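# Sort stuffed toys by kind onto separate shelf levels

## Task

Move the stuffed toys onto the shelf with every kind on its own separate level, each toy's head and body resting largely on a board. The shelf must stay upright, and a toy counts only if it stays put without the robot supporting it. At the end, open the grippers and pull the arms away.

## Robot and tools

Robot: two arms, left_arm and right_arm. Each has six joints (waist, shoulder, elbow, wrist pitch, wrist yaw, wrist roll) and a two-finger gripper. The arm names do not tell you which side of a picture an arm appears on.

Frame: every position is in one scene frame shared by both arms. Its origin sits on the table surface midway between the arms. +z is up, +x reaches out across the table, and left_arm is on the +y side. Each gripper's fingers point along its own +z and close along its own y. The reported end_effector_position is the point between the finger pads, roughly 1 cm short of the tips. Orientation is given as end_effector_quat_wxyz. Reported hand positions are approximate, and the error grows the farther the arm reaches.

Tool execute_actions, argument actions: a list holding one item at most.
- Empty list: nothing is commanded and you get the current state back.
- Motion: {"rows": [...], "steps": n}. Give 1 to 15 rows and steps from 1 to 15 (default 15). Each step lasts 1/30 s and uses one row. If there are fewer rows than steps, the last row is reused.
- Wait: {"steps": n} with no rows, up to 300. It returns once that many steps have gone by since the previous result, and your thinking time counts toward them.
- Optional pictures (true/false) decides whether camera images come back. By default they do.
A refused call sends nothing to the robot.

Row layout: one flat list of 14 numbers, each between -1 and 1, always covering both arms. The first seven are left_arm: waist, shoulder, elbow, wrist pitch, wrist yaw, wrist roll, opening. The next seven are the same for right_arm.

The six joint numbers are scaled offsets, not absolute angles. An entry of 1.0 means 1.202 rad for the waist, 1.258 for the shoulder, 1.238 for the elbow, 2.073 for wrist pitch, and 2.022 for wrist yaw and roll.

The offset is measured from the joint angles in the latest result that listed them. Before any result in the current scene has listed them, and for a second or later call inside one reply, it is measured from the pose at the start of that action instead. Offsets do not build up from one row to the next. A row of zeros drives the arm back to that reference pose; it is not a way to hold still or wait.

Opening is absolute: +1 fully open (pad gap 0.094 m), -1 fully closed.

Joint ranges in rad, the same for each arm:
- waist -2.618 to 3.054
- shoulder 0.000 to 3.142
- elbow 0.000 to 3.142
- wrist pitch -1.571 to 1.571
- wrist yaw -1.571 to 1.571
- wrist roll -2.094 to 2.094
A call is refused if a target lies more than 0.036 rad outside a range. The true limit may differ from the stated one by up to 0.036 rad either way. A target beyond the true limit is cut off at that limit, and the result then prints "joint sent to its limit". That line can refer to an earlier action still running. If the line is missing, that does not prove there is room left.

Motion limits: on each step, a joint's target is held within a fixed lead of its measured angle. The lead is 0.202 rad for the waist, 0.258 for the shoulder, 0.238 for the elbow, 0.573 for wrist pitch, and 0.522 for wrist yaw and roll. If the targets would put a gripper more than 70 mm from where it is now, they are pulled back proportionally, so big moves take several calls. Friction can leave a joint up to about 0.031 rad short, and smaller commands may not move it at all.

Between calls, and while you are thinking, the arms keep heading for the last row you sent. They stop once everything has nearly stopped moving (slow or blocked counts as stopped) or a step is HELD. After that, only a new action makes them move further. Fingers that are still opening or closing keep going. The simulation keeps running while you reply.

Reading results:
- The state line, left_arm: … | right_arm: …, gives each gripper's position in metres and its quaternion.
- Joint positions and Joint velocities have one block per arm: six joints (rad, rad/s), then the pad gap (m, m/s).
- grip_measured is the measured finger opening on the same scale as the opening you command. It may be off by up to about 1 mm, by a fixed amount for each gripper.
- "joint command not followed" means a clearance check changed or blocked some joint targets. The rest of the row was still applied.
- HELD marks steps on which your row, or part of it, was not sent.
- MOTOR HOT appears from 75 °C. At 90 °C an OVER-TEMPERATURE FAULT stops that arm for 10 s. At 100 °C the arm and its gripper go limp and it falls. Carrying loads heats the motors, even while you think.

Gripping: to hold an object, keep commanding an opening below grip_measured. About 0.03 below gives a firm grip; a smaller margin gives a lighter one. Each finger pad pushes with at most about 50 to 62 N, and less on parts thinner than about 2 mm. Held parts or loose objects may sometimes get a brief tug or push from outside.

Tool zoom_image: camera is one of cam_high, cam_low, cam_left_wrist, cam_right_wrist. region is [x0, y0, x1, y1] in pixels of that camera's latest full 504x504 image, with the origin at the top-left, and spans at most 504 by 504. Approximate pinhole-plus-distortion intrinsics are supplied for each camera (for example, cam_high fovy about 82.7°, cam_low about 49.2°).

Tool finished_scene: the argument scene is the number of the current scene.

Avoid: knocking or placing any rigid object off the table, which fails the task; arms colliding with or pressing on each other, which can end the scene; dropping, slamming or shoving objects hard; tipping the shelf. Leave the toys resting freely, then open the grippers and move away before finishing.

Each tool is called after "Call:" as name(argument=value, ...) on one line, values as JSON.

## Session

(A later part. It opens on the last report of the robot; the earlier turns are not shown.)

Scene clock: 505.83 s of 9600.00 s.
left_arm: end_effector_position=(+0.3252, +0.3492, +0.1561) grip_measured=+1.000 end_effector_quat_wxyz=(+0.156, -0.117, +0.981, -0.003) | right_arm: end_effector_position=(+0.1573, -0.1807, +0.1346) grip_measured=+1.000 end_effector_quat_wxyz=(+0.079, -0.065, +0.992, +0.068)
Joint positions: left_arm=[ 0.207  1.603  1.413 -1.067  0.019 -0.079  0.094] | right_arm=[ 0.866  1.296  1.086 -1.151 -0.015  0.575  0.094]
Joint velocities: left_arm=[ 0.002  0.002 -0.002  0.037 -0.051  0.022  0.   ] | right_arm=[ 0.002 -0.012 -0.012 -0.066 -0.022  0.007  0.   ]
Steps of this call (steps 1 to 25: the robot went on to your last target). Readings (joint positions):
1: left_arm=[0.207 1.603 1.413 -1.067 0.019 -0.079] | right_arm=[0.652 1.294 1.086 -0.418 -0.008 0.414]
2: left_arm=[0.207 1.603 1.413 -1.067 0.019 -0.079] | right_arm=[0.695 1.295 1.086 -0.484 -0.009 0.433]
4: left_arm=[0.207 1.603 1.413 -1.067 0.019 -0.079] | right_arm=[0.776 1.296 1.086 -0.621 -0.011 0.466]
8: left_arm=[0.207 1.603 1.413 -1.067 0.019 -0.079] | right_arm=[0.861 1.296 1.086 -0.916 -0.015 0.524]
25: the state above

Hover: q2→2.32, q3→2.24, q4→-1.49.

Call:
execute_actions(actions=[{"rows":[[0,0,0,0,0,0,1,0,0.4,0.6,-0.16,0,0,1],[0,0,0,0,0,0,1,0,0.4,0.6,-0.16,0,0,1],[0,0,0,0,0,0,1,0,0.4,0.6,-0.16,0,0,1],[0,0,0,0,0,0,1,0,0.6,0.8,-0.16,0,0,1],[0,0,0,0,0,0,1,0,0.6,0.8,-0.16,0,0,1],[0,0,0,0,0,0,1,0,0.8,0.93,-0.16,0,0,1]],"steps":15}], pictures=false)

Call:
execute_actions(actions=[{"steps":25}])

Scene clock: 515.17 s of 9600.00 s.
left_arm: end_effector_position=(+0.3252, +0.3492, +0.1561) grip_measured=+1.000 end_effector_quat_wxyz=(+0.156, -0.117, +0.981, -0.003) | right_arm: end_effector_position=(+0.3039, -0.0562, +0.0665) grip_measured=+1.000 end_effector_quat_wxyz=(-0.028, -0.063, +0.998, -0.012)
Joint positions: left_arm=[ 0.207  1.603  1.413 -1.067  0.019 -0.079  0.094] | right_arm=[ 0.866  2.355  2.161 -1.436 -0.015  0.577  0.094]
Joint velocities: left_arm=[-0.002 -0.017 -0.012 -0.051  0.037  0.037  0.   ] | right_arm=[-0.012  0.252  0.525  0.007 -0.022 -0.066  0.   ]
Steps of this call (steps 1 to 30: the robot went on to your last target; steps 31 to 90: nothing new was sent; then 5.83 s passed at rest; steps 91 to 105: all 15 steps of this action). Readings (joint positions):
91: left_arm=[0.207 1.603 1.413 -1.067 0.019 -0.079] | right_arm=[0.866 1.326 1.120 -1.208 -0.015 0.577]
92: left_arm=[0.207 1.603 1.413 -1.067 0.019 -0.079] | right_arm=[0.866 1.395 1.200 -1.297 -0.015 0.577]
94: left_arm=[0.207 1.603 1.413 -1.067 0.019 -0.079] | right_arm=[0.866 1.559 1.364 -1.375 -0.015 0.577]
98: left_arm=[0.207 1.603 1.413 -1.067 0.019 -0.079] | right_arm=[0.866 1.905 1.699 -1.433 -0.015 0.577]
105: the state above

Scene clock: 516.00 s of 9600.00 s.
left_arm: end_effector_position=(+0.3252, +0.3492, +0.1561) grip_measured=+1.000 end_effector_quat_wxyz=(+0.156, -0.117, +0.981, -0.003) | right_arm: end_effector_position=(+0.3077, -0.0530, +0.0985) grip_measured=+1.000 end_effector_quat_wxyz=(-0.003, -0.064, +0.998, +0.007)
Joint positions: left_arm=[ 0.207  1.603  1.413 -1.067  0.019 -0.079  0.094] | right_arm=[ 0.866  2.312  2.216 -1.471 -0.015  0.577  0.094]
Joint velocities: left_arm=[-0.002 -0.032 -0.002  0.051  0.022  0.037  0.   ] | right_arm=[ 0.007  0.007 -0.007  0.022 -0.051 -0.066  0.   ]
Steps of this call (steps 1 to 25: the robot went on to your last target). Readings (joint positions):
1: left_arm=[0.207 1.603 1.413 -1.067 0.019 -0.079] | right_arm=[0.866 2.357 2.173 -1.438 -0.015 0.577]
2: left_arm=[0.207 1.603 1.413 -1.067 0.019 -0.079] | right_arm=[0.866 2.354 2.185 -1.444 -0.015 0.577]
4: left_arm=[0.207 1.603 1.413 -1.067 0.019 -0.079] | right_arm=[0.866 2.339 2.202 -1.451 -0.015 0.577]
8: left_arm=[0.207 1.603 1.413 -1.067 0.019 -0.079] | right_arm=[0.866 2.313 2.216 -1.462 -0.015 0.577]
25: the state above

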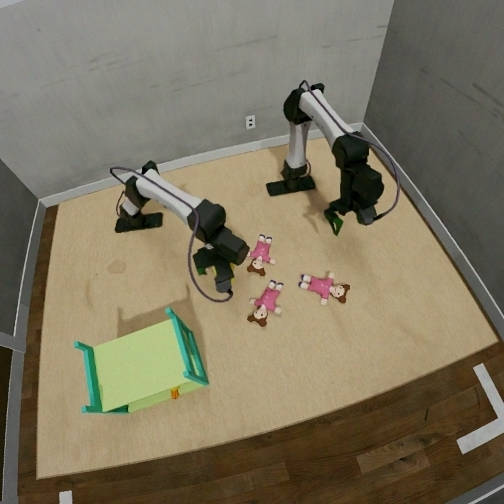

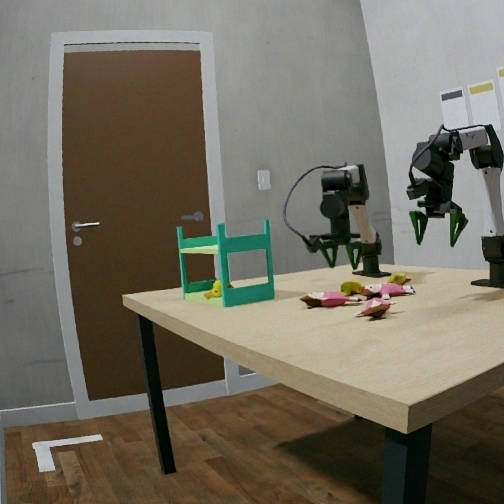

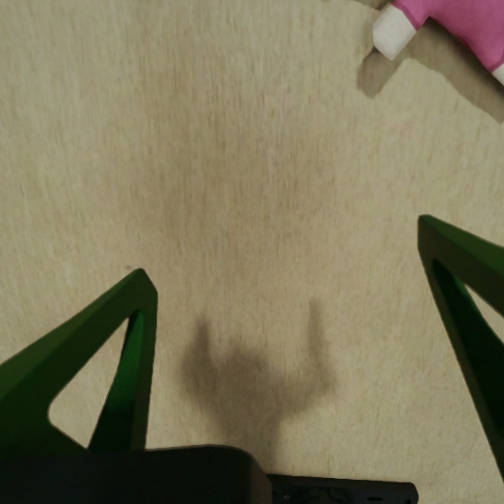

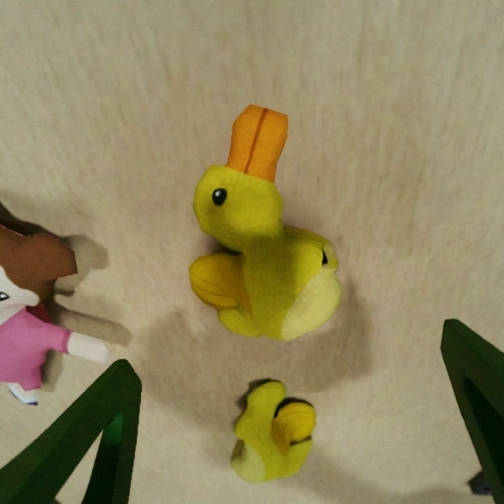

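Call:
execute_actions(actions=[{"rows":[[0,0,0,0,0,0,1,0.02,-0.005,-0.245,0.14,0,0,1]],"steps":15}])

Scene clock: 521.33 s of 9600.00 s.
left_arm: end_effector_position=(+0.3252, +0.3492, +0.1561) grip_measured=+1.000 end_effector_quat_wxyz=(+0.156, -0.117, +0.981, -0.003) | right_arm: end_effector_position=(+0.2988, -0.0486, +0.0277) grip_measured=+1.000 end_effector_quat_wxyz=(-0.012, -0.072, +0.997, +0.006)
Joint positions: left_arm=[ 0.207  1.603  1.413 -1.067  0.019 -0.079  0.094] | right_arm=[ 0.883  2.31   1.93  -1.202 -0.024  0.577  0.094]
Joint velocities: left_arm=[-0.002 -0.012 -0.012 -0.007  0.037  0.022  0.   ] | right_arm=[ 0.002  0.002 -0.002  0.022 -0.051  0.037  0.   ]
Steps of this call (steps 1 to 15: the robot went on to your last target; steps 16 to 90: nothing new was sent; then 1.83 s passed at rest; steps 91 to 105: all 15 steps of this action). Readings (joint positions):
91: left_arm=[0.207 1.603 1.413 -1.067 0.019 -0.079] | right_arm=[0.867 2.303 2.179 -1.432 -0.015 0.577]
92: left_arm=[0.207 1.603 1.413 -1.067 0.019 -0.079] | right_arm=[0.869 2.283 2.109 -1.369 -0.015 0.577]
94: left_arm=[0.207 1.603 1.413 -1.067 0.019 -0.079] | right_arm=[0.874 2.280 1.998 -1.302 -0.015 0.577]
98: left_arm=[0.207 1.603 1.413 -1.067 0.019 -0.079] | right_arm=[0.881 2.312 1.930 -1.247 -0.025 0.577]
105: the state above

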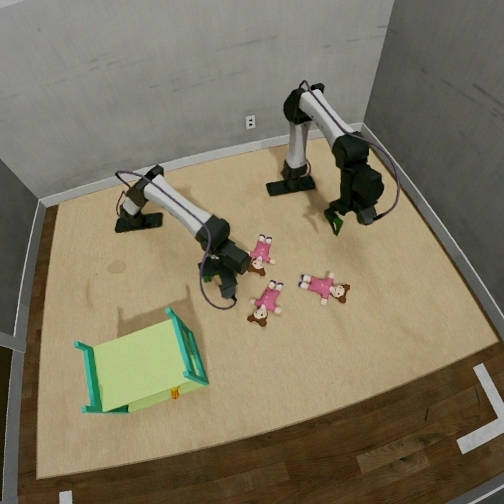

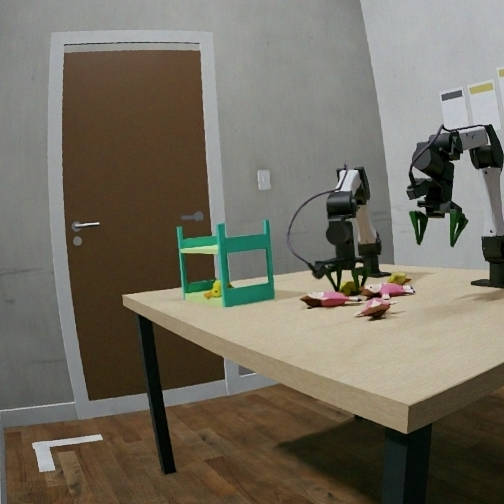

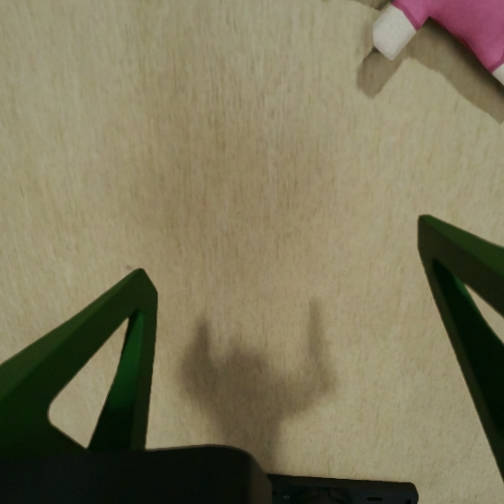

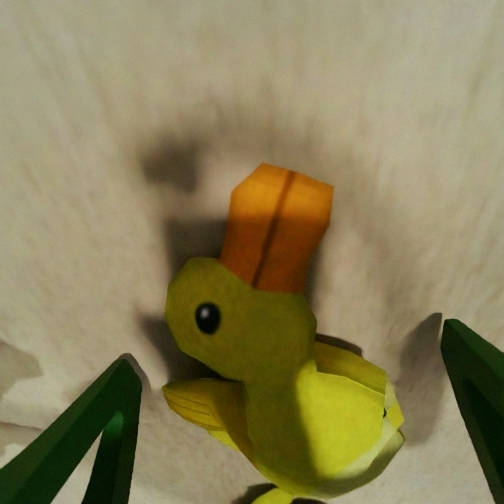

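Call:
execute_actions(actions=[{"rows":[[0,0,0,0,0,0,1,0,0.01,0,0,0,0,-0.75],[0,0,0,0,0,0,1,0,0.01,0,0,0,0,-0.75],[0,0,0,0,0,0,1,0,0.01,0,0,0,0,-0.75],[0,0,0,0,0,0,1,0,0.01,0,0,0,0,-0.75],[0,0,0,0,0,0,1,0,0.01,0,0,0,0,-0.75],[0,0,0,0,0,0,1,0,0.01,0,0,0,0,-0.75],[0,0,0,0,0,0,1,0,0.01,0,0,0,0,-0.75],[0,0,0,0,0,0,1,0,0.01,0,0,0,0,-0.75],[0,0,0,0,0,0,1,0,0.01,0,0,0,0,-0.75],[0,0,0,0,0,0,1,0,0.01,0,0,0,0,-0.75],[0,0,0,0,0,0,1,0,0.01,0,0,0,0,-0.75],[0,0,0,0,0,0,1,0,-0.2,0,0,0,0,-0.75]],"steps":15}], pictures=false)

Call:
execute_actions(actions=[{"rows":[[0,0,0,0,0,0,1,0,-0.3,-0.05,0,0,0,-0.78],[0,0,0,0,0,0,1,0,-0.3,-0.05,0,0,0,-0.78],[0,0,0,0,0,0,1,0,-0.45,-0.2,0.1,0,0,-0.78],[0,0,0,0,0,0,1,0,-0.45,-0.2,0.1,0,0,-0.78],[0,0,0,0,0,0,1,0,-0.6,-0.4,0.2,0,-0.1,-0.78],[0,0,0,0,0,0,1,0,-0.6,-0.4,0.2,0,-0.1,-0.78],[0,0,0,0,0,0,1,0,-0.72,-0.65,0.4,0,-0.285,-0.78]],"steps":15}], pictures=false)

Call:
execute_actions(actions=[{"steps":20}])

Scene clock: 539.47 s of 9600.00 s.
left_arm: end_effector_position=(+0.3252, +0.3492, +0.1561) grip_measured=+1.000 end_effector_quat_wxyz=(+0.156, -0.117, +0.981, -0.003) | right_arm: end_effector_position=(+0.3017, -0.0458, +0.0652) grip_measured=-0.746 end_effector_quat_wxyz=(+0.023, -0.073, +0.997, +0.033)
Joint positions: left_arm=[ 0.207  1.603  1.413 -1.067  0.019 -0.079  0.094] | right_arm=[ 0.883  2.214  1.917 -1.197 -0.025  0.577  0.012]
Joint velocities: left_arm=[-0.002 -0.002 -0.017  0.037 -0.037 -0.022  0.   ] | right_arm=[-0.007 -1.087 -0.002 -0.095 -0.037 -0.022  0.   ]
Steps of this call (steps 1 to 15: the robot went on to your last target; steps 16 to 90: nothing new was sent; then 14.63 s passed at rest; steps 91 to 105: all 15 steps of this action). Readings (joint positions):
91: left_arm=[0.207 1.603 1.413 -1.067 0.019 -0.079] | right_arm=[0.883 2.310 1.930 -1.193 -0.024 0.577]
92: left_arm=[0.207 1.603 1.413 -1.067 0.019 -0.079] | right_arm=[0.883 2.310 1.930 -1.193 -0.024 0.577]
94: left_arm=[0.207 1.603 1.413 -1.067 0.019 -0.079] | right_arm=[0.883 2.310 1.930 -1.194 -0.024 0.577]
98: left_arm=[0.207 1.603 1.413 -1.067 0.019 -0.079] | right_arm=[0.883 2.310 1.930 -1.194 -0.025 0.577]
105: the state above

Scene clock: 539.97 s of 9600.00 s.
left_arm: end_effector_position=(+0.3252, +0.3492, +0.1561) grip_measured=+1.000 end_effector_quat_wxyz=(+0.156, -0.117, +0.981, -0.003) | right_arm: end_effector_position=(+0.2632, -0.0796, +0.2585) grip_measured=-0.775 end_effector_quat_wxyz=(+0.428, -0.282, +0.836, +0.194)
Joint positions: left_arm=[ 0.207  1.603  1.413 -1.067  0.019 -0.079  0.094] | right_arm=[ 0.883  1.275  1.153 -0.469 -0.025  0.083  0.011]
Joint velocities: left_arm=[-0.017  0.007 -0.007 -0.007 -0.007 -0.007  0.   ] | right_arm=[-0.017  0.203 -0.374  0.579 -0.037 -0.535 -0.001]
Steps of this call (steps 1 to 15: all 15 steps of this action). Readings (joint positions):
1: left_arm=[0.207 1.603 1.413 -1.067 0.019 -0.079] | right_arm=[0.883 2.170 1.911 -1.192 -0.025 0.577]
2: left_arm=[0.207 1.603 1.413 -1.067 0.019 -0.079] | right_arm=[0.883 2.118 1.898 -1.189 -0.025 0.577]
4: left_arm=[0.207 1.603 1.413 -1.067 0.019 -0.079] | right_arm=[0.883 1.964 1.787 -1.104 -0.025 0.577]
8: left_arm=[0.207 1.603 1.413 -1.067 0.019 -0.079] | right_arm=[0.883 1.603 1.480 -0.823 -0.025 0.358]
15: the state above

Scene clock: 540.63 s of 9600.00 s.
left_arm: end_effector_position=(+0.3252, +0.3492, +0.1561) grip_measured=+1.000 end_effector_quat_wxyz=(+0.156, -0.117, +0.981, -0.003) | right_arm: end_effector_position=(+0.2710, -0.0727, +0.2459) grip_measured=-0.775 end_effector_quat_wxyz=(+0.437, -0.311, +0.824, +0.180)
Joint positions: left_arm=[ 0.207  1.603  1.413 -1.067  0.019 -0.079  0.094] | right_arm=[ 0.883  1.308  1.121 -0.399 -0.025  0.012  0.011]
Joint velocities: left_arm=[ 0.002  0.002  0.002 -0.037  0.037 -0.095  0.   ] | right_arm=[ 0.007 -0.012  0.002 -0.051 -0.066  0.007 -0.   ]
Steps of this call (steps 1 to 20: the robot went on to your last target). Readings (joint positions):
1: left_arm=[0.207 1.603 1.413 -1.067 0.019 -0.079] | right_arm=[0.883 1.283 1.142 -0.454 -0.025 0.068]
2: left_arm=[0.207 1.603 1.413 -1.067 0.019 -0.079] | right_arm=[0.883 1.292 1.134 -0.444 -0.025 0.057]
4: left_arm=[0.207 1.603 1.413 -1.067 0.019 -0.079] | right_arm=[0.883 1.304 1.124 -0.432 -0.025 0.041]
8: left_arm=[0.207 1.603 1.413 -1.067 0.019 -0.079] | right_arm=[0.883 1.308 1.121 -0.416 -0.025 0.023]
20: the state above

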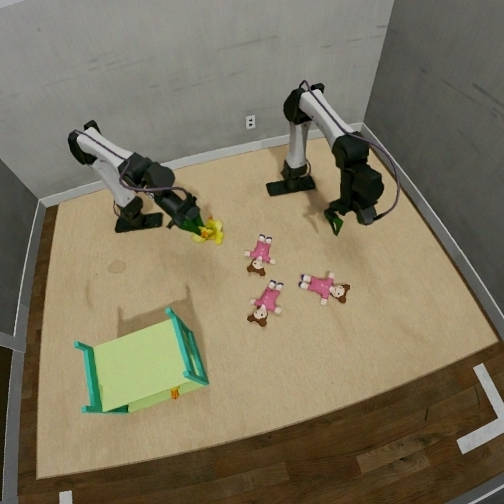

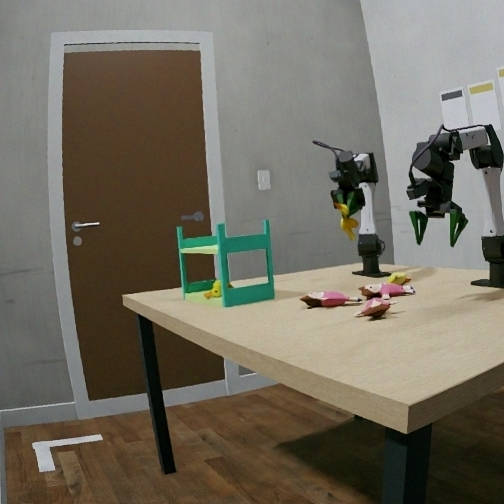

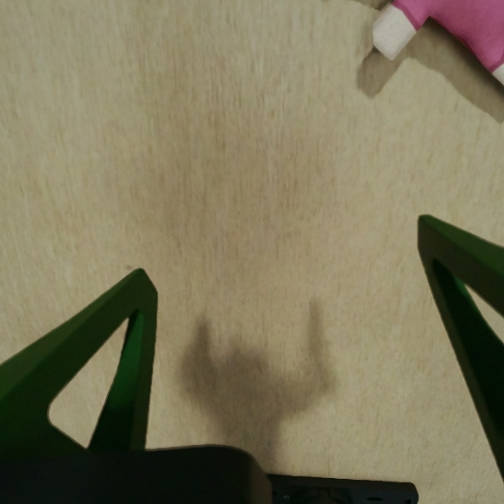

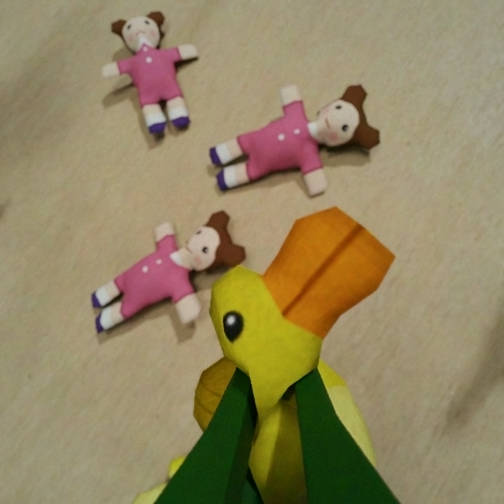

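Call:
execute_actions(actions=[{"rows":[[0,0,0,0,0,0,1,-0.635,0,-0.1,0.15,0,0,-0.78],[0,0,0,0,0,0,1,-0.635,0,-0.1,0.15,0,0,-0.78],[0,0,0,0,0,0,1,-0.635,0,-0.2,0.25,0,0,-0.78],[0,0,0,0,0,0,1,-0.635,0,-0.2,0.25,0,0,-0.78],[0,0,0,0,0,0,1,-0.635,0,-0.3,0.33,0,0,-0.78],[0,0,0,0,0,0,1,-0.635,0,-0.3,0.33,0,0,-0.78],[0,0,0,0,0,0,1,-0.635,0,-0.4,0.4,0,0,-0.78],[0,0,0,0,0,0,1,-0.635,0,-0.4,0.4,0,0,-0.78],[0,0,0,0,0,0,1,-0.635,0,-0.5,0.45,0,0,-0.78],[0,0,0,0,0,0,1,-0.635,0,-0.58,0.48,0,0,-0.78]],"steps":15}], pictures=false)

Call:
execute_actions(actions=[{"steps":15}])

Scene clock: 554.20 s of 9600.00 s.
left_arm: end_effector_position=(+0.3252, +0.3492, +0.1561) grip_measured=+1.000 end_effector_quat_wxyz=(+0.156, -0.117, +0.981, -0.003) | right_arm: end_effector_position=(+0.3314, -0.3602, +0.0915) grip_measured=-0.775 end_effector_quat_wxyz=(+0.509, +0.022, +0.860, -0.004)
Joint positions: left_arm=[ 0.207  1.603  1.413 -1.067  0.019 -0.079  0.094] | right_arm=[ 0.115  1.314  0.392  0.42  -0.012  0.011  0.011]
Joint velocities: left_arm=[ 0.002  0.002 -0.002 -0.022  0.007  0.022  0.   ] | right_arm=[-0.007  0.022 -0.217  0.344 -0.007 -0.022 -0.001]
Steps of this call (steps 1 to 15: the robot went on to your last target; steps 16 to 90: nothing new was sent; then 10.07 s passed at rest; steps 91 to 105: all 15 steps of this action). Readings (joint positions):
91: left_arm=[0.207 1.603 1.413 -1.067 0.019 -0.079] | right_arm=[0.862 1.307 1.104 -0.361 -0.038 0.011]
92: left_arm=[0.207 1.603 1.413 -1.067 0.019 -0.079] | right_arm=[0.815 1.306 1.076 -0.300 -0.048 0.011]
94: left_arm=[0.207 1.603 1.413 -1.067 0.019 -0.079] | right_arm=[0.686 1.306 0.988 -0.154 -0.045 0.011]
98: left_arm=[0.207 1.603 1.413 -1.067 0.019 -0.079] | right_arm=[0.418 1.308 0.743 0.134 -0.037 0.011]
105: the state above

Scene clock: 554.70 s of 9600.00 s.
left_arm: end_effector_position=(+0.3252, +0.3492, +0.1561) grip_measured=+1.000 end_effector_quat_wxyz=(+0.156, -0.117, +0.981, -0.003) | right_arm: end_effector_position=(+0.3454, -0.3605, +0.1222) grip_measured=-0.775 end_effector_quat_wxyz=(+0.568, +0.020, +0.823, -0.004)
Joint positions: left_arm=[ 0.207  1.603  1.413 -1.067  0.019 -0.079  0.094] | right_arm=[ 0.115  1.314  0.39   0.562 -0.014  0.011  0.011]
Joint velocities: left_arm=[ 0.002 -0.007 -0.002  0.022  0.125 -0.022  0.   ] | right_arm=[ 0.002  0.002 -0.002 -0.007 -0.022 -0.022  0.001]
Steps of this call (steps 1 to 15: the robot went on to your last target). Readings (joint positions):
1: left_arm=[0.207 1.603 1.413 -1.067 0.019 -0.079] | right_arm=[0.115 1.314 0.390 0.435 -0.013 0.011]
2: left_arm=[0.207 1.603 1.413 -1.067 0.019 -0.079] | right_arm=[0.115 1.314 0.390 0.459 -0.013 0.011]
4: left_arm=[0.207 1.603 1.413 -1.067 0.019 -0.079] | right_arm=[0.115 1.314 0.390 0.504 -0.014 0.011]
8: left_arm=[0.207 1.603 1.413 -1.067 0.019 -0.079] | right_arm=[0.115 1.314 0.390 0.544 -0.014 0.011]
15: the state above

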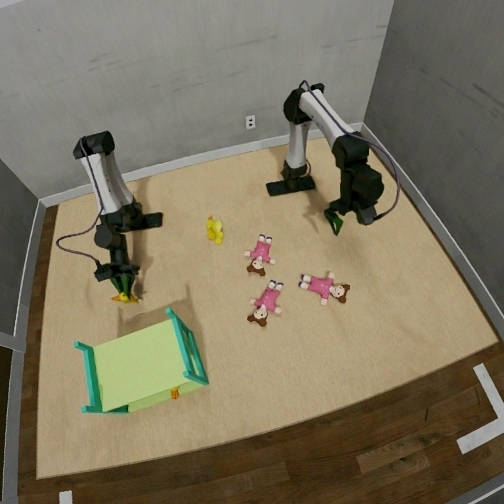

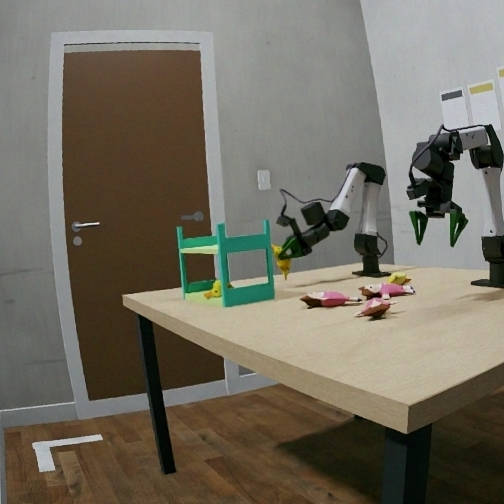

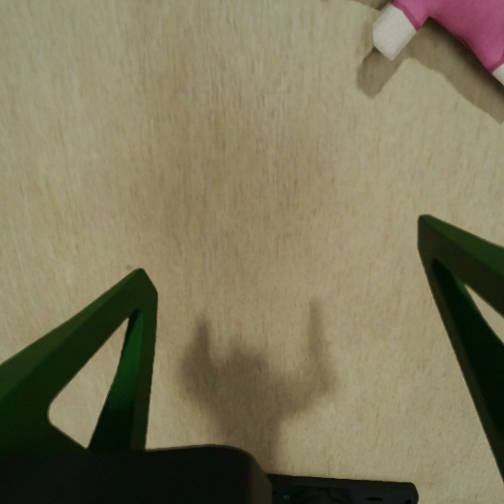

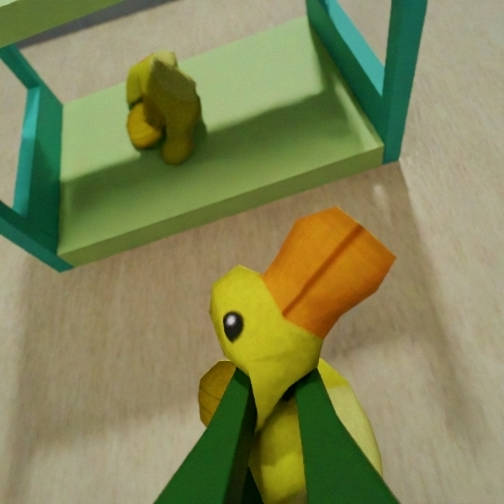

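Call:
execute_actions(actions=[{"rows":[[0,0,0,0,0,0,1,0.02,0.04,0,0.01,0,0,-0.78],[0,0,0,0,0,0,1,0.02,0.08,0.02,0.02,0,0,-0.78],[0,0,0,0,0,0,1,0.02,0.12,0.04,0.03,0,0,-0.78],[0,0,0,0,0,0,1,0.02,0.16,0.07,0.04,0,0,-0.78],[0,0,0,0,0,0,1,0.02,0.2,0.1,0.05,0,0,-0.78],[0,0,0,0,0,0,1,0.02,0.24,0.13,0.055,0,0,-0.78],[0,0,0,0,0,0,1,0.02,0.28,0.165,0.06,0,0,-0.78],[0,0,0,0,0,0,1,0.02,0.32,0.2,0.065,0,0,-0.78],[0,0,0,0,0,0,1,0.02,0.35,0.235,0.07,0,0,-0.78],[0,0,0,0,0,0,1,0.02,0.386,0.27,0.076,0,0,-0.78]],"steps":15}], pictures=false)

Call:
execute_actions(actions=[{"rows":[[0,0,0,0,0,0,1,0,0.02,0.05,-0.01,0,0,-0.78],[0,0,0,0,0,0,1,0,0.04,0.09,-0.02,0,0,-0.78],[0,0,0,0,0,0,1,0,0.065,0.13,-0.03,0,0,-0.78],[0,0,0,0,0,0,1,0,0.09,0.17,-0.035,0,0,-0.78],[0,0,0,0,0,0,1,0,0.115,0.21,-0.04,0,0,-0.78],[0,0,0,0,0,0,1,0,0.14,0.25,-0.05,0,0,-0.78],[0,0,0,0,0,0,1,0,0.165,0.28,-0.055,0,0,-0.78],[0,0,0,0,0,0,1,0,0.19,0.31,-0.06,0,0,-0.78],[0,0,0,0,0,0,1,0,0.21,0.33,-0.065,0,0,-0.78]],"steps":15}])

Scene clock: 575.87 s of 9600.00 s.
left_arm: end_effector_position=(+0.3252, +0.3492, +0.1561) grip_measured=+1.000 end_effector_quat_wxyz=(+0.156, -0.117, +0.981, -0.003) | right_arm: end_effector_position=(+0.4359, -0.3585, +0.0788) grip_measured=-0.775 end_effector_quat_wxyz=(+0.543, +0.015, +0.840, -0.000)
Joint positions: left_arm=[ 0.207  1.603  1.413 -1.067  0.019 -0.079  0.094] | right_arm=[ 0.129  1.799  0.7    0.677 -0.014  0.011  0.011]
Joint velocities: left_arm=[-0.012  0.002 -0.032  0.007 -0.037 -0.007  0.   ] | right_arm=[ 0.002  0.002  0.002  0.125 -0.022 -0.081  0.   ]
Steps of this call (steps 1 to 15: the robot went on to your last target; steps 16 to 90: nothing new was sent; then 17.67 s passed at rest; steps 91 to 105: all 15 steps of this action). Readings (joint positions):
91: left_arm=[0.207 1.603 1.413 -1.067 0.019 -0.079] | right_arm=[0.117 1.318 0.390 0.566 -0.014 0.011]
92: left_arm=[0.207 1.603 1.413 -1.067 0.019 -0.079] | right_arm=[0.120 1.333 0.390 0.575 -0.014 0.011]
94: left_arm=[0.207 1.603 1.413 -1.067 0.019 -0.079] | right_arm=[0.127 1.405 0.408 0.591 -0.014 0.011]
98: left_arm=[0.207 1.603 1.413 -1.067 0.019 -0.079] | right_arm=[0.129 1.622 0.532 0.616 -0.014 0.011]
105: the state above

Scene clock: 576.37 s of 9600.00 s.
left_arm: end_effector_position=(+0.3252, +0.3492, +0.1561) grip_measured=+1.000 end_effector_quat_wxyz=(+0.156, -0.117, +0.981, -0.003) | right_arm: end_effector_position=(+0.5247, -0.3616, +0.0872) grip_measured=-0.775 end_effector_quat_wxyz=(+0.556, +0.015, +0.831, -0.001)
Joint positions: left_arm=[ 0.207  1.603  1.413 -1.067  0.019 -0.079  0.094] | right_arm=[ 0.129  2.048  1.084  0.573 -0.013  0.011  0.011]
Joint velocities: left_arm=[ 0.007 -0.017  0.007  0.037 -0.007 -0.022  0.   ] | right_arm=[-0.007  0.002  0.022  0.051 -0.007 -0.125  0.   ]
Steps of this call (steps 1 to 15: all 15 steps of this action). Readings (joint positions):
1: left_arm=[0.207 1.603 1.413 -1.067 0.019 -0.079] | right_arm=[0.129 1.800 0.704 0.675 -0.014 0.011]
2: left_arm=[0.207 1.603 1.413 -1.067 0.019 -0.079] | right_arm=[0.129 1.808 0.720 0.663 -0.014 0.011]
4: left_arm=[0.207 1.603 1.413 -1.067 0.019 -0.079] | right_arm=[0.129 1.851 0.791 0.635 -0.014 0.011]
8: left_arm=[0.207 1.603 1.413 -1.067 0.019 -0.079] | right_arm=[0.129 1.976 0.990 0.596 -0.014 0.011]
15: the state above

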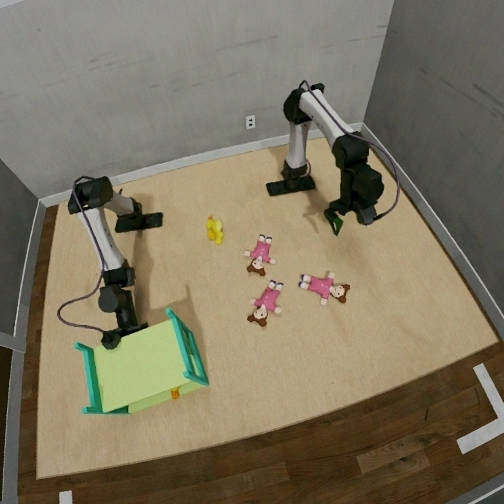

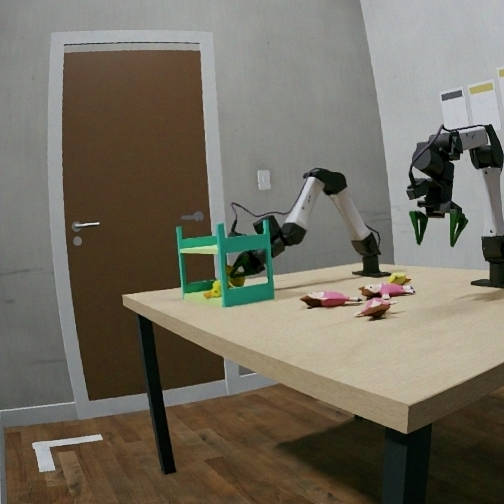

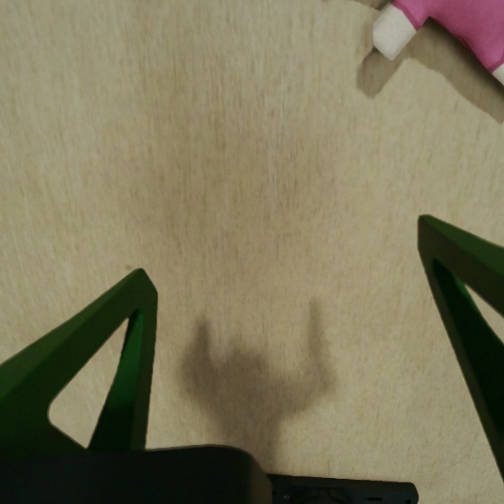

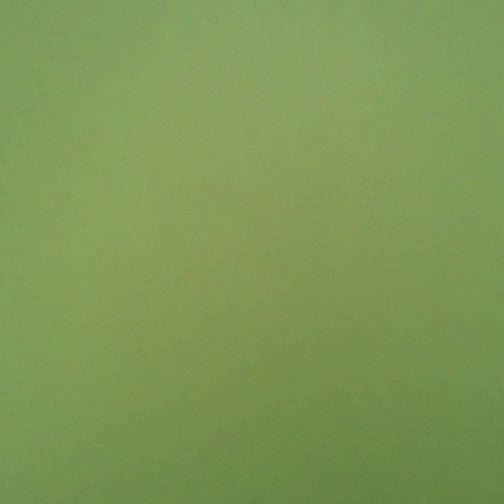

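Call:
execute_actions(actions=[{"rows":[[0,0,0,0,0,0,1,0,0,0,0,0,0,0.2],[0,0,0,0,0,0,1,0,0,0,0,0,0,0.2],[0,0,0,0,0,0,1,0,0,0,0,0,0,0.2],[0,0,0,0,0,0,1,0,0,0,0,0,0,0.2],[0,0,0,0,0,0,1,0,0,0,0,0,0,0.2],[0,0,0,0,0,0,1,0,0,0,0,0,0,0.2],[0,0,0,0,0,0,1,0,0,0,0,0,0,0.2],[0,0,0,0,0,0,1,0,-0.03,-0.06,0.01,0,0,0.2],[0,0,0,0,0,0,1,0,-0.06,-0.11,0.02,0,0,0.2],[0,0,0,0,0,0,1,0,-0.09,-0.16,0.03,0,0,0.2],[0,0,0,0,0,0,1,0,-0.125,-0.21,0.04,0,0,0.2],[0,0,0,0,0,0,1,0,-0.16,-0.26,0.05,0,0,0.2],[0,0,0,0,0,0,1,0,-0.2,-0.31,0.06,0,0,0.2]],"steps":15}], pictures=false)

Call:
execute_actions(actions=[{"steps":10}])

Scene clock: 587.00 s of 9600.00 s.
left_arm: end_effector_position=(+0.3252, +0.3492, +0.1561) grip_measured=+1.000 end_effector_quat_wxyz=(+0.156, -0.117, +0.981, -0.003) | right_arm: end_effector_position=(+0.4391, -0.3588, +0.0641) grip_measured=+0.198 end_effector_quat_wxyz=(+0.522, +0.015, +0.853, -0.000)
Joint positions: left_arm=[ 0.207  1.603  1.413 -1.067  0.019 -0.079  0.094] | right_arm=[ 0.129  1.837  0.732  0.632 -0.013  0.011  0.056]
Joint velocities: left_arm=[-0.012 -0.002 -0.022 -0.007  0.022 -0.037  0.   ] | right_arm=[-0.017 -0.584 -0.838  0.007 -0.022 -0.037 -0.   ]
Steps of this call (steps 1 to 15: the robot went on to your last target; steps 16 to 90: nothing new was sent; then 7.13 s passed at rest; steps 91 to 105: all 15 steps of this action). Readings (joint positions):
91: left_arm=[0.207 1.603 1.413 -1.067 0.019 -0.079] | right_arm=[0.129 2.048 1.084 0.574 -0.013 0.011]
92: left_arm=[0.207 1.603 1.413 -1.067 0.019 -0.079] | right_arm=[0.129 2.048 1.084 0.575 -0.013 0.011]
94: left_arm=[0.207 1.603 1.413 -1.067 0.019 -0.079] | right_arm=[0.129 2.048 1.084 0.575 -0.013 0.011]
98: left_arm=[0.207 1.603 1.413 -1.067 0.019 -0.079] | right_arm=[0.129 2.046 1.078 0.580 -0.013 0.011]
105: the state above

Scene clock: 587.33 s of 9600.00 s.
left_arm: end_effector_position=(+0.3252, +0.3492, +0.1561) grip_measured=+1.000 end_effector_quat_wxyz=(+0.156, -0.117, +0.981, -0.003) | right_arm: end_effector_position=(+0.4372, -0.3587, +0.0726) grip_measured=+0.198 end_effector_quat_wxyz=(+0.537, +0.015, +0.843, -0.000)
Joint positions: left_arm=[ 0.207  1.603  1.413 -1.067  0.019 -0.079  0.094] | right_arm=[ 0.129  1.818  0.708  0.673 -0.013  0.011  0.056]
Joint velocities: left_arm=[-0.007  0.012 -0.022  0.037  0.022 -0.007  0.   ] | right_arm=[-0.012 -0.007  0.012  0.007 -0.007  0.051 -0.   ]
Steps of this call (steps 1 to 10: the robot went on to your last target). Readings (joint positions):
1: left_arm=[0.207 1.603 1.413 -1.067 0.019 -0.079] | right_arm=[0.129 1.823 0.714 0.634 -0.013 0.011]
2: left_arm=[0.207 1.603 1.413 -1.067 0.019 -0.079] | right_arm=[0.129 1.819 0.708 0.638 -0.013 0.011]
4: left_arm=[0.207 1.603 1.413 -1.067 0.019 -0.079] | right_arm=[0.129 1.818 0.708 0.653 -0.013 0.011]
8: left_arm=[0.207 1.603 1.413 -1.067 0.019 -0.079] | right_arm=[0.129 1.818 0.708 0.669 -0.013 0.011]
10: the state above

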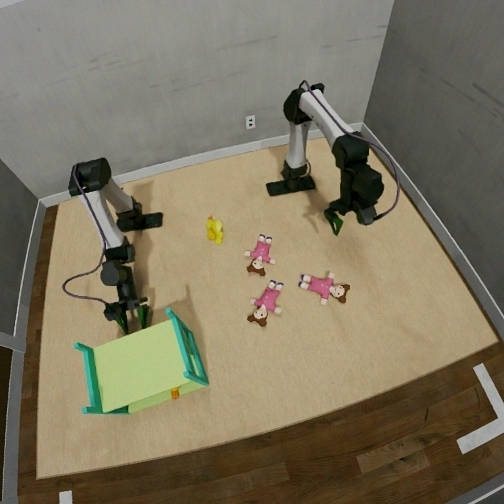

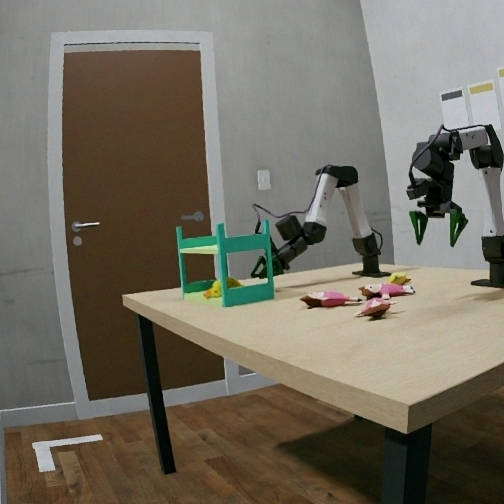

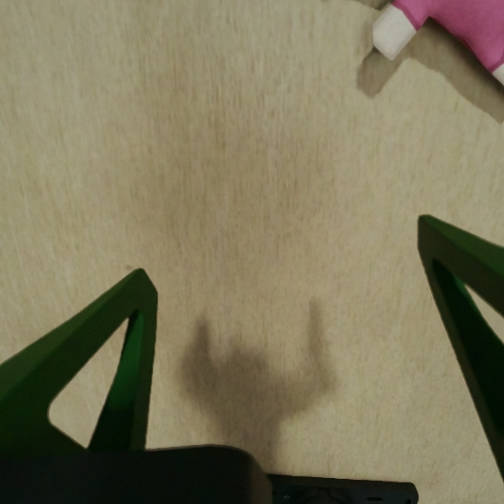

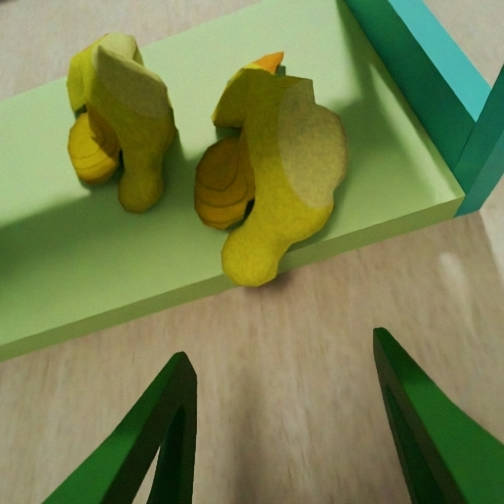

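Call:
execute_actions(actions=[{"rows":[[0,0,0,0,0,0,1,0,-0.4,0,0,0,0,1],[0,0,0,0,0,0,1,0,-0.4,0,0,0,0,1],[0,0,0,0,0,0,1,0,-0.4,0,-0.2,0,0,1],[0,0,0,0,0,0,1,0,-0.4,0,-0.3,0,0,1],[0,0,0,0,0,0,1,0,-0.4,0.1,-0.5,0,0,1],[0,0,0,0,0,0,1,0,-0.4,0.2,-0.7,0,0,1],[0,0,0,0,0,0,1,0,-0.4,0.3,-0.8,0,0,1],[0,0,0,0,0,0,1,0.93,-0.4,0.35,-0.9,0,0.52,1]],"steps":15}], pictures=false)

Call:
execute_actions(actions=[{"steps":30}], pictures=false)

Call:
execute_actions(actions=[{"rows":[[0,0,0,0,0,0,1,0,0.2,0.2,-0.04,0,0,1],[0,0,0,0,0,0,1,0,0.2,0.2,-0.04,0,0,1],[0,0,0,0,0,0,1,0,0.3,0.3,-0.04,0,0,1],[0,0,0,0,0,0,1,0,0.3,0.3,-0.04,0,0,1],[0,0,0,0,0,0,1,0,0.46,0.38,-0.04,0,0,1]],"steps":15}])

Scene clock: 610.73 s of 9600.00 s.
left_arm: end_effector_position=(+0.3252, +0.3492, +0.1561) grip_measured=+1.000 end_effector_quat_wxyz=(+0.156, -0.117, +0.981, -0.003) | right_arm: end_effector_position=(+0.3560, -0.2090, +0.2597) grip_measured=+1.000 end_effector_quat_wxyz=(+0.443, +0.096, +0.865, +0.215)
Joint positions: left_arm=[ 0.207  1.603  1.413 -1.067  0.019 -0.079  0.094] | right_arm=[ 0.498  1.301  1.135 -0.375 -0.004  0.559  0.094]
Joint velocities: left_arm=[-0.007  0.002 -0.012 -0.007 -0.051 -0.022  0.   ] | right_arm=[ 1.204 -0.007  0.012 -1.648 -0.022  1.634  0.   ]
Steps of this call (steps 1 to 30: the robot went on to your last target; steps 31 to 90: nothing new was sent; then 19.90 s passed at rest; steps 91 to 105: all 15 steps of this action). Readings (joint positions):
91: left_arm=[0.207 1.603 1.413 -1.067 0.019 -0.079] | right_arm=[0.129 1.802 0.708 0.667 -0.013 0.011]
92: left_arm=[0.207 1.603 1.413 -1.067 0.019 -0.079] | right_arm=[0.129 1.766 0.701 0.643 -0.013 0.011]
94: left_arm=[0.207 1.603 1.413 -1.067 0.019 -0.079] | right_arm=[0.129 1.628 0.699 0.492 -0.013 0.011]
98: left_arm=[0.207 1.603 1.413 -1.067 0.019 -0.079] | right_arm=[0.145 1.382 0.880 0.057 -0.004 0.066]
105: the state above

Scene clock: 611.73 s of 9600.00 s.
left_arm: end_effector_position=(+0.3252, +0.3492, +0.1561) grip_measured=+1.000 end_effector_quat_wxyz=(+0.156, -0.117, +0.981, -0.003) | right_arm: end_effector_position=(+0.0836, -0.1180, +0.1459) grip_measured=+1.000 end_effector_quat_wxyz=(+0.044, -0.019, +0.994, +0.100)
Joint positions: left_arm=[ 0.207  1.603  1.413 -1.067  0.019 -0.079  0.094] | right_arm=[ 1.247  1.304  1.135 -1.182 -0.019  1.05   0.094]
Joint velocities: left_arm=[-0.012 -0.012  0.022  0.022  0.037 -0.007  0.   ] | right_arm=[ 0.012 -0.002  0.007 -0.007 -0.007 -0.066  0.   ]
Steps of this call (steps 1 to 30: the robot went on to your last target). Readings (joint positions):
1: left_arm=[0.207 1.603 1.413 -1.067 0.019 -0.079] | right_arm=[0.540 1.302 1.135 -0.437 -0.005 0.616]
2: left_arm=[0.207 1.603 1.413 -1.067 0.019 -0.079] | right_arm=[0.583 1.304 1.135 -0.504 -0.005 0.668]
4: left_arm=[0.207 1.603 1.413 -1.067 0.019 -0.079] | right_arm=[0.671 1.304 1.135 -0.636 -0.006 0.755]
8: left_arm=[0.207 1.603 1.413 -1.067 0.019 -0.079] | right_arm=[0.872 1.304 1.135 -0.891 -0.006 0.893]
30: the state above

Scene clock: 612.23 s of 9600.00 s.
left_arm: end_effector_position=(+0.3252, +0.3492, +0.1561) grip_measured=+1.000 end_effector_quat_wxyz=(+0.156, -0.117, +0.981, -0.003) | right_arm: end_effector_position=(+0.1329, -0.0246, +0.0958) grip_measured=+1.000 end_effector_quat_wxyz=(-0.007, -0.018, +1.000, +0.007)
Joint positions: left_arm=[ 0.207  1.603  1.413 -1.067  0.019 -0.079  0.094] | right_arm=[ 1.247  1.913  1.591 -1.244 -0.019  1.05   0.094]
Joint velocities: left_arm=[-0.007 -0.002  0.012 -0.007  0.007 -0.022  0.   ] | right_arm=[ 0.007 -0.168  0.007 -0.095  0.007 -0.051  0.   ]
Steps of this call (steps 1 to 15: all 15 steps of this action). Readings (joint positions):
1: left_arm=[0.207 1.603 1.413 -1.067 0.019 -0.079] | right_arm=[1.247 1.333 1.167 -1.218 -0.019 1.050]
2: left_arm=[0.207 1.603 1.413 -1.067 0.019 -0.079] | right_arm=[1.247 1.395 1.240 -1.262 -0.019 1.050]
4: left_arm=[0.207 1.603 1.413 -1.067 0.019 -0.079] | right_arm=[1.247 1.546 1.394 -1.268 -0.019 1.050]
8: left_arm=[0.207 1.603 1.413 -1.067 0.019 -0.079] | right_arm=[1.247 1.826 1.589 -1.226 -0.019 1.050]
15: the state above

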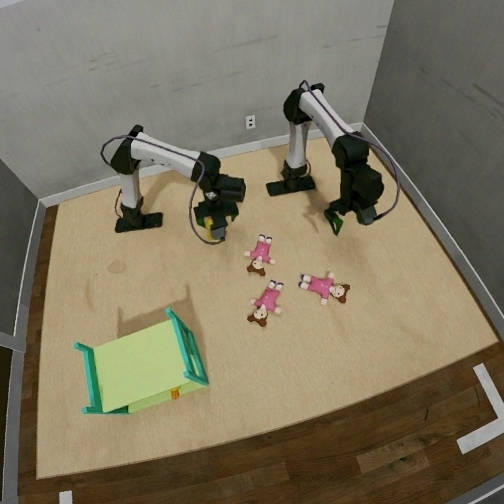

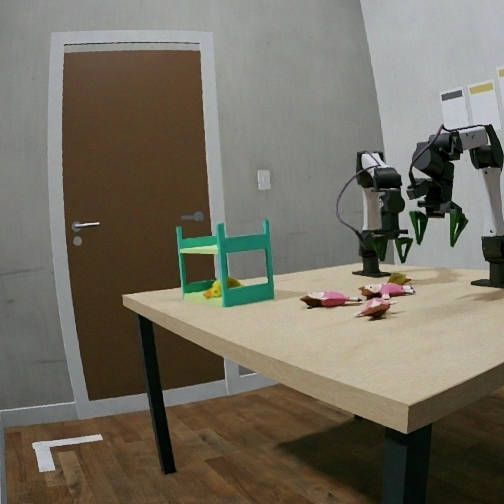

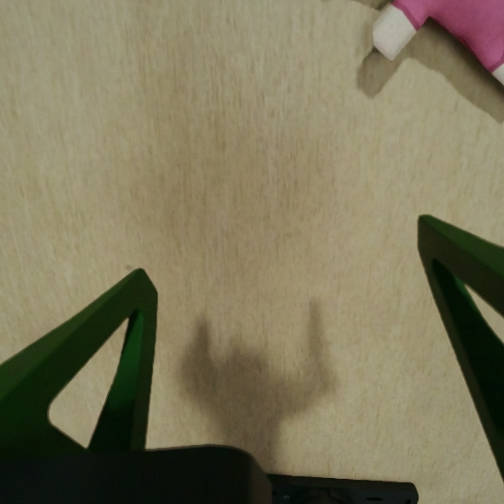

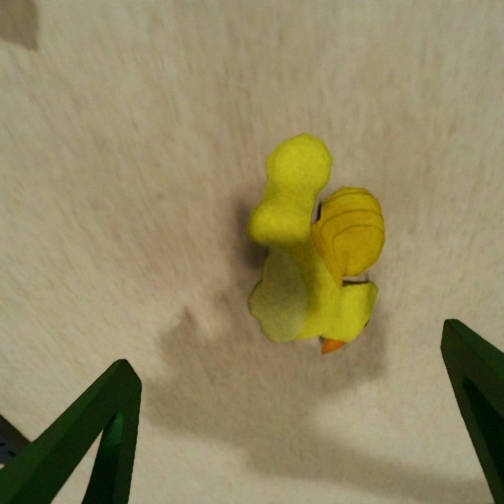

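Call:
execute_actions(actions=[{"rows":[[0,0,0,0,0,0,1,-0.056,0.02,0,0.03,0,0,1],[0,0,0,0,0,0,1,-0.056,0.02,0,0.03,0,0,1],[0,0,0,0,0,0,1,-0.056,0.02,0,0.03,0,0,1],[0,0,0,0,0,0,1,-0.056,0.097,-0.098,0.115,0,0,1]],"steps":15}])

Scene clock: 621.53 s of 9600.00 s.
left_arm: end_effector_position=(+0.3252, +0.3492, +0.1561) grip_measured=+1.000 end_effector_quat_wxyz=(+0.156, -0.117, +0.981, -0.003) | right_arm: end_effector_position=(+0.1618, -0.0242, +0.0268) grip_measured=+1.000 end_effector_quat_wxyz=(-0.012, +0.017, +1.000, +0.001)
Joint positions: left_arm=[ 0.207  1.603  1.413 -1.067  0.019 -0.079  0.094] | right_arm=[ 1.178  2.034  1.484 -1.031 -0.022  1.051  0.094]
Joint velocities: left_arm=[-0.007 -0.007  0.002  0.007  0.007  0.022  0.   ] | right_arm=[ 0.002 -0.002  0.002 -0.022  0.051 -0.007  0.   ]
Steps of this call (steps 1 to 30: the robot went on to your last target; steps 31 to 90: nothing new was sent; then 5.80 s passed at rest; steps 91 to 105: all 15 steps of this action). Readings (joint positions):
91: left_arm=[0.207 1.603 1.413 -1.067 0.019 -0.079] | right_arm=[1.242 1.904 1.591 -1.251 -0.020 1.050]
92: left_arm=[0.207 1.603 1.413 -1.067 0.019 -0.079] | right_arm=[1.232 1.907 1.591 -1.241 -0.020 1.050]
94: left_arm=[0.207 1.603 1.413 -1.067 0.019 -0.079] | right_arm=[1.203 1.922 1.579 -1.204 -0.020 1.050]
98: left_arm=[0.207 1.603 1.413 -1.067 0.019 -0.079] | right_arm=[1.181 2.013 1.501 -1.083 -0.020 1.050]
105: the state above

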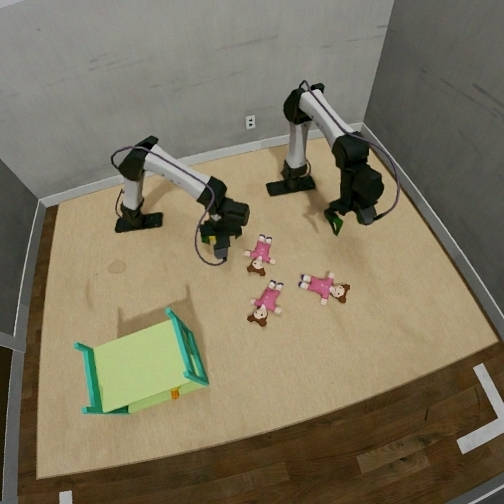

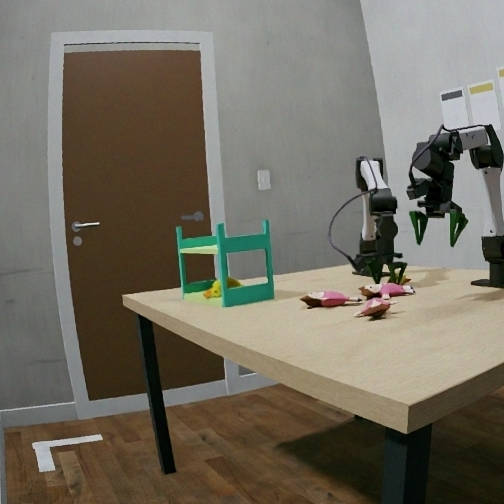

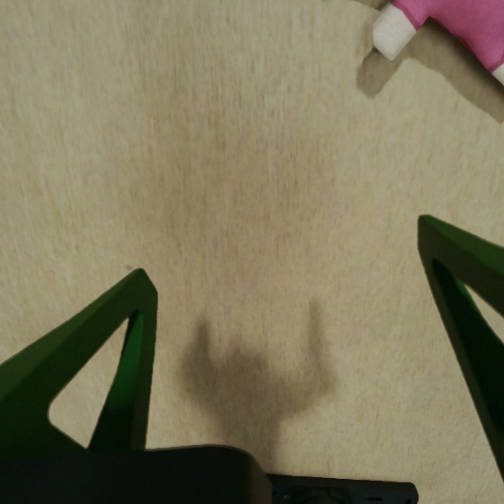

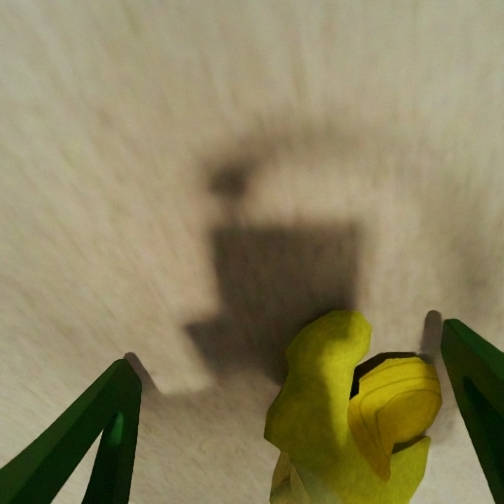

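Call:
execute_actions(actions=[{"rows":[[0,0,0,0,0,0,1,0.05,-0.06,0,0,0,0,1],[0,0,0,0,0,0,1,0.05,-0.06,0,0,0,0,1],[0,0,0,0,0,0,1,0.05,-0.06,0,0,0,0,1],[0,0,0,0,0,0,1,0.05,-0.06,-0.03,0,0,0,1],[0,0,0,0,0,0,1,0.05,-0.06,-0.03,0,0,0,1],[0,0,0,0,0,0,1,0.05,-0.03,-0.06,0.02,0,0,1]],"steps":15}])

Scene clock: 629.73 s of 9600.00 s.
left_arm: end_effector_position=(+0.3252, +0.3492, +0.1561) grip_measured=+1.000 end_effector_quat_wxyz=(+0.156, -0.117, +0.981, -0.003) | right_arm: end_effector_position=(+0.1380, -0.0217, +0.0264) grip_measured=+1.000 end_effector_quat_wxyz=(-0.010, -0.012, +1.000, +0.003)
Joint positions: left_arm=[ 0.207  1.603  1.413 -1.067  0.019 -0.079  0.094] | right_arm=[ 1.237  1.995  1.424 -1.005 -0.021  1.051  0.094]
Joint velocities: left_arm=[0.012 0.007 0.002 0.022 0.037 0.022 0.   ] | right_arm=[-0.002 -0.002  0.017 -0.007 -0.051  0.022  0.   ]
Steps of this call (steps 1 to 30: the robot went on to your last target; steps 31 to 90: nothing new was sent; then 4.70 s passed at rest; steps 91 to 105: all 15 steps of this action). Readings (joint positions):
91: left_arm=[0.207 1.603 1.413 -1.067 0.019 -0.079] | right_arm=[1.182 2.030 1.484 -1.018 -0.021 1.051]
92: left_arm=[0.207 1.603 1.413 -1.067 0.019 -0.079] | right_arm=[1.190 2.023 1.484 -1.022 -0.021 1.051]
94: left_arm=[0.207 1.603 1.413 -1.067 0.019 -0.079] | right_arm=[1.215 1.999 1.482 -1.021 -0.021 1.051]
98: left_arm=[0.207 1.603 1.413 -1.067 0.019 -0.079] | right_arm=[1.237 1.978 1.453 -1.006 -0.021 1.051]
105: the state above

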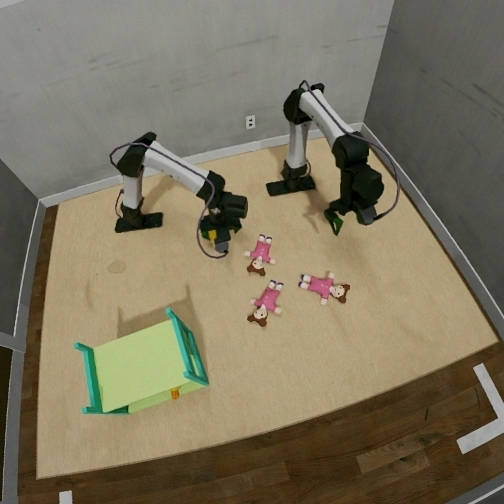

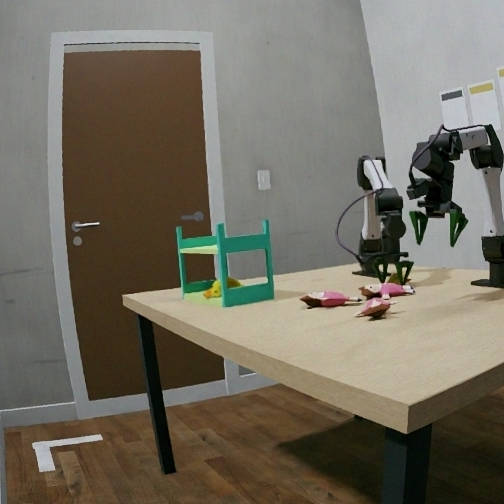

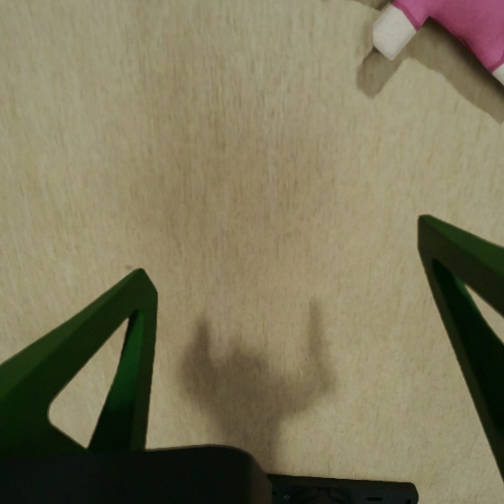

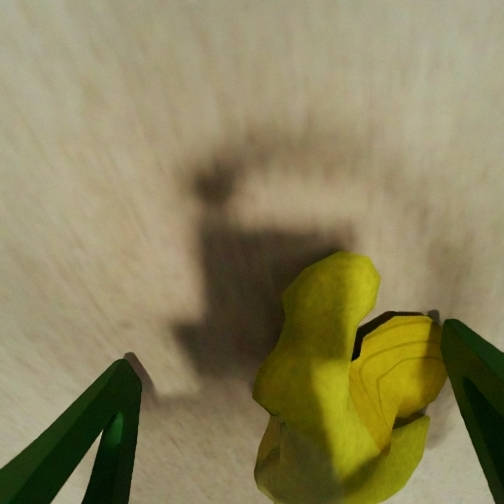

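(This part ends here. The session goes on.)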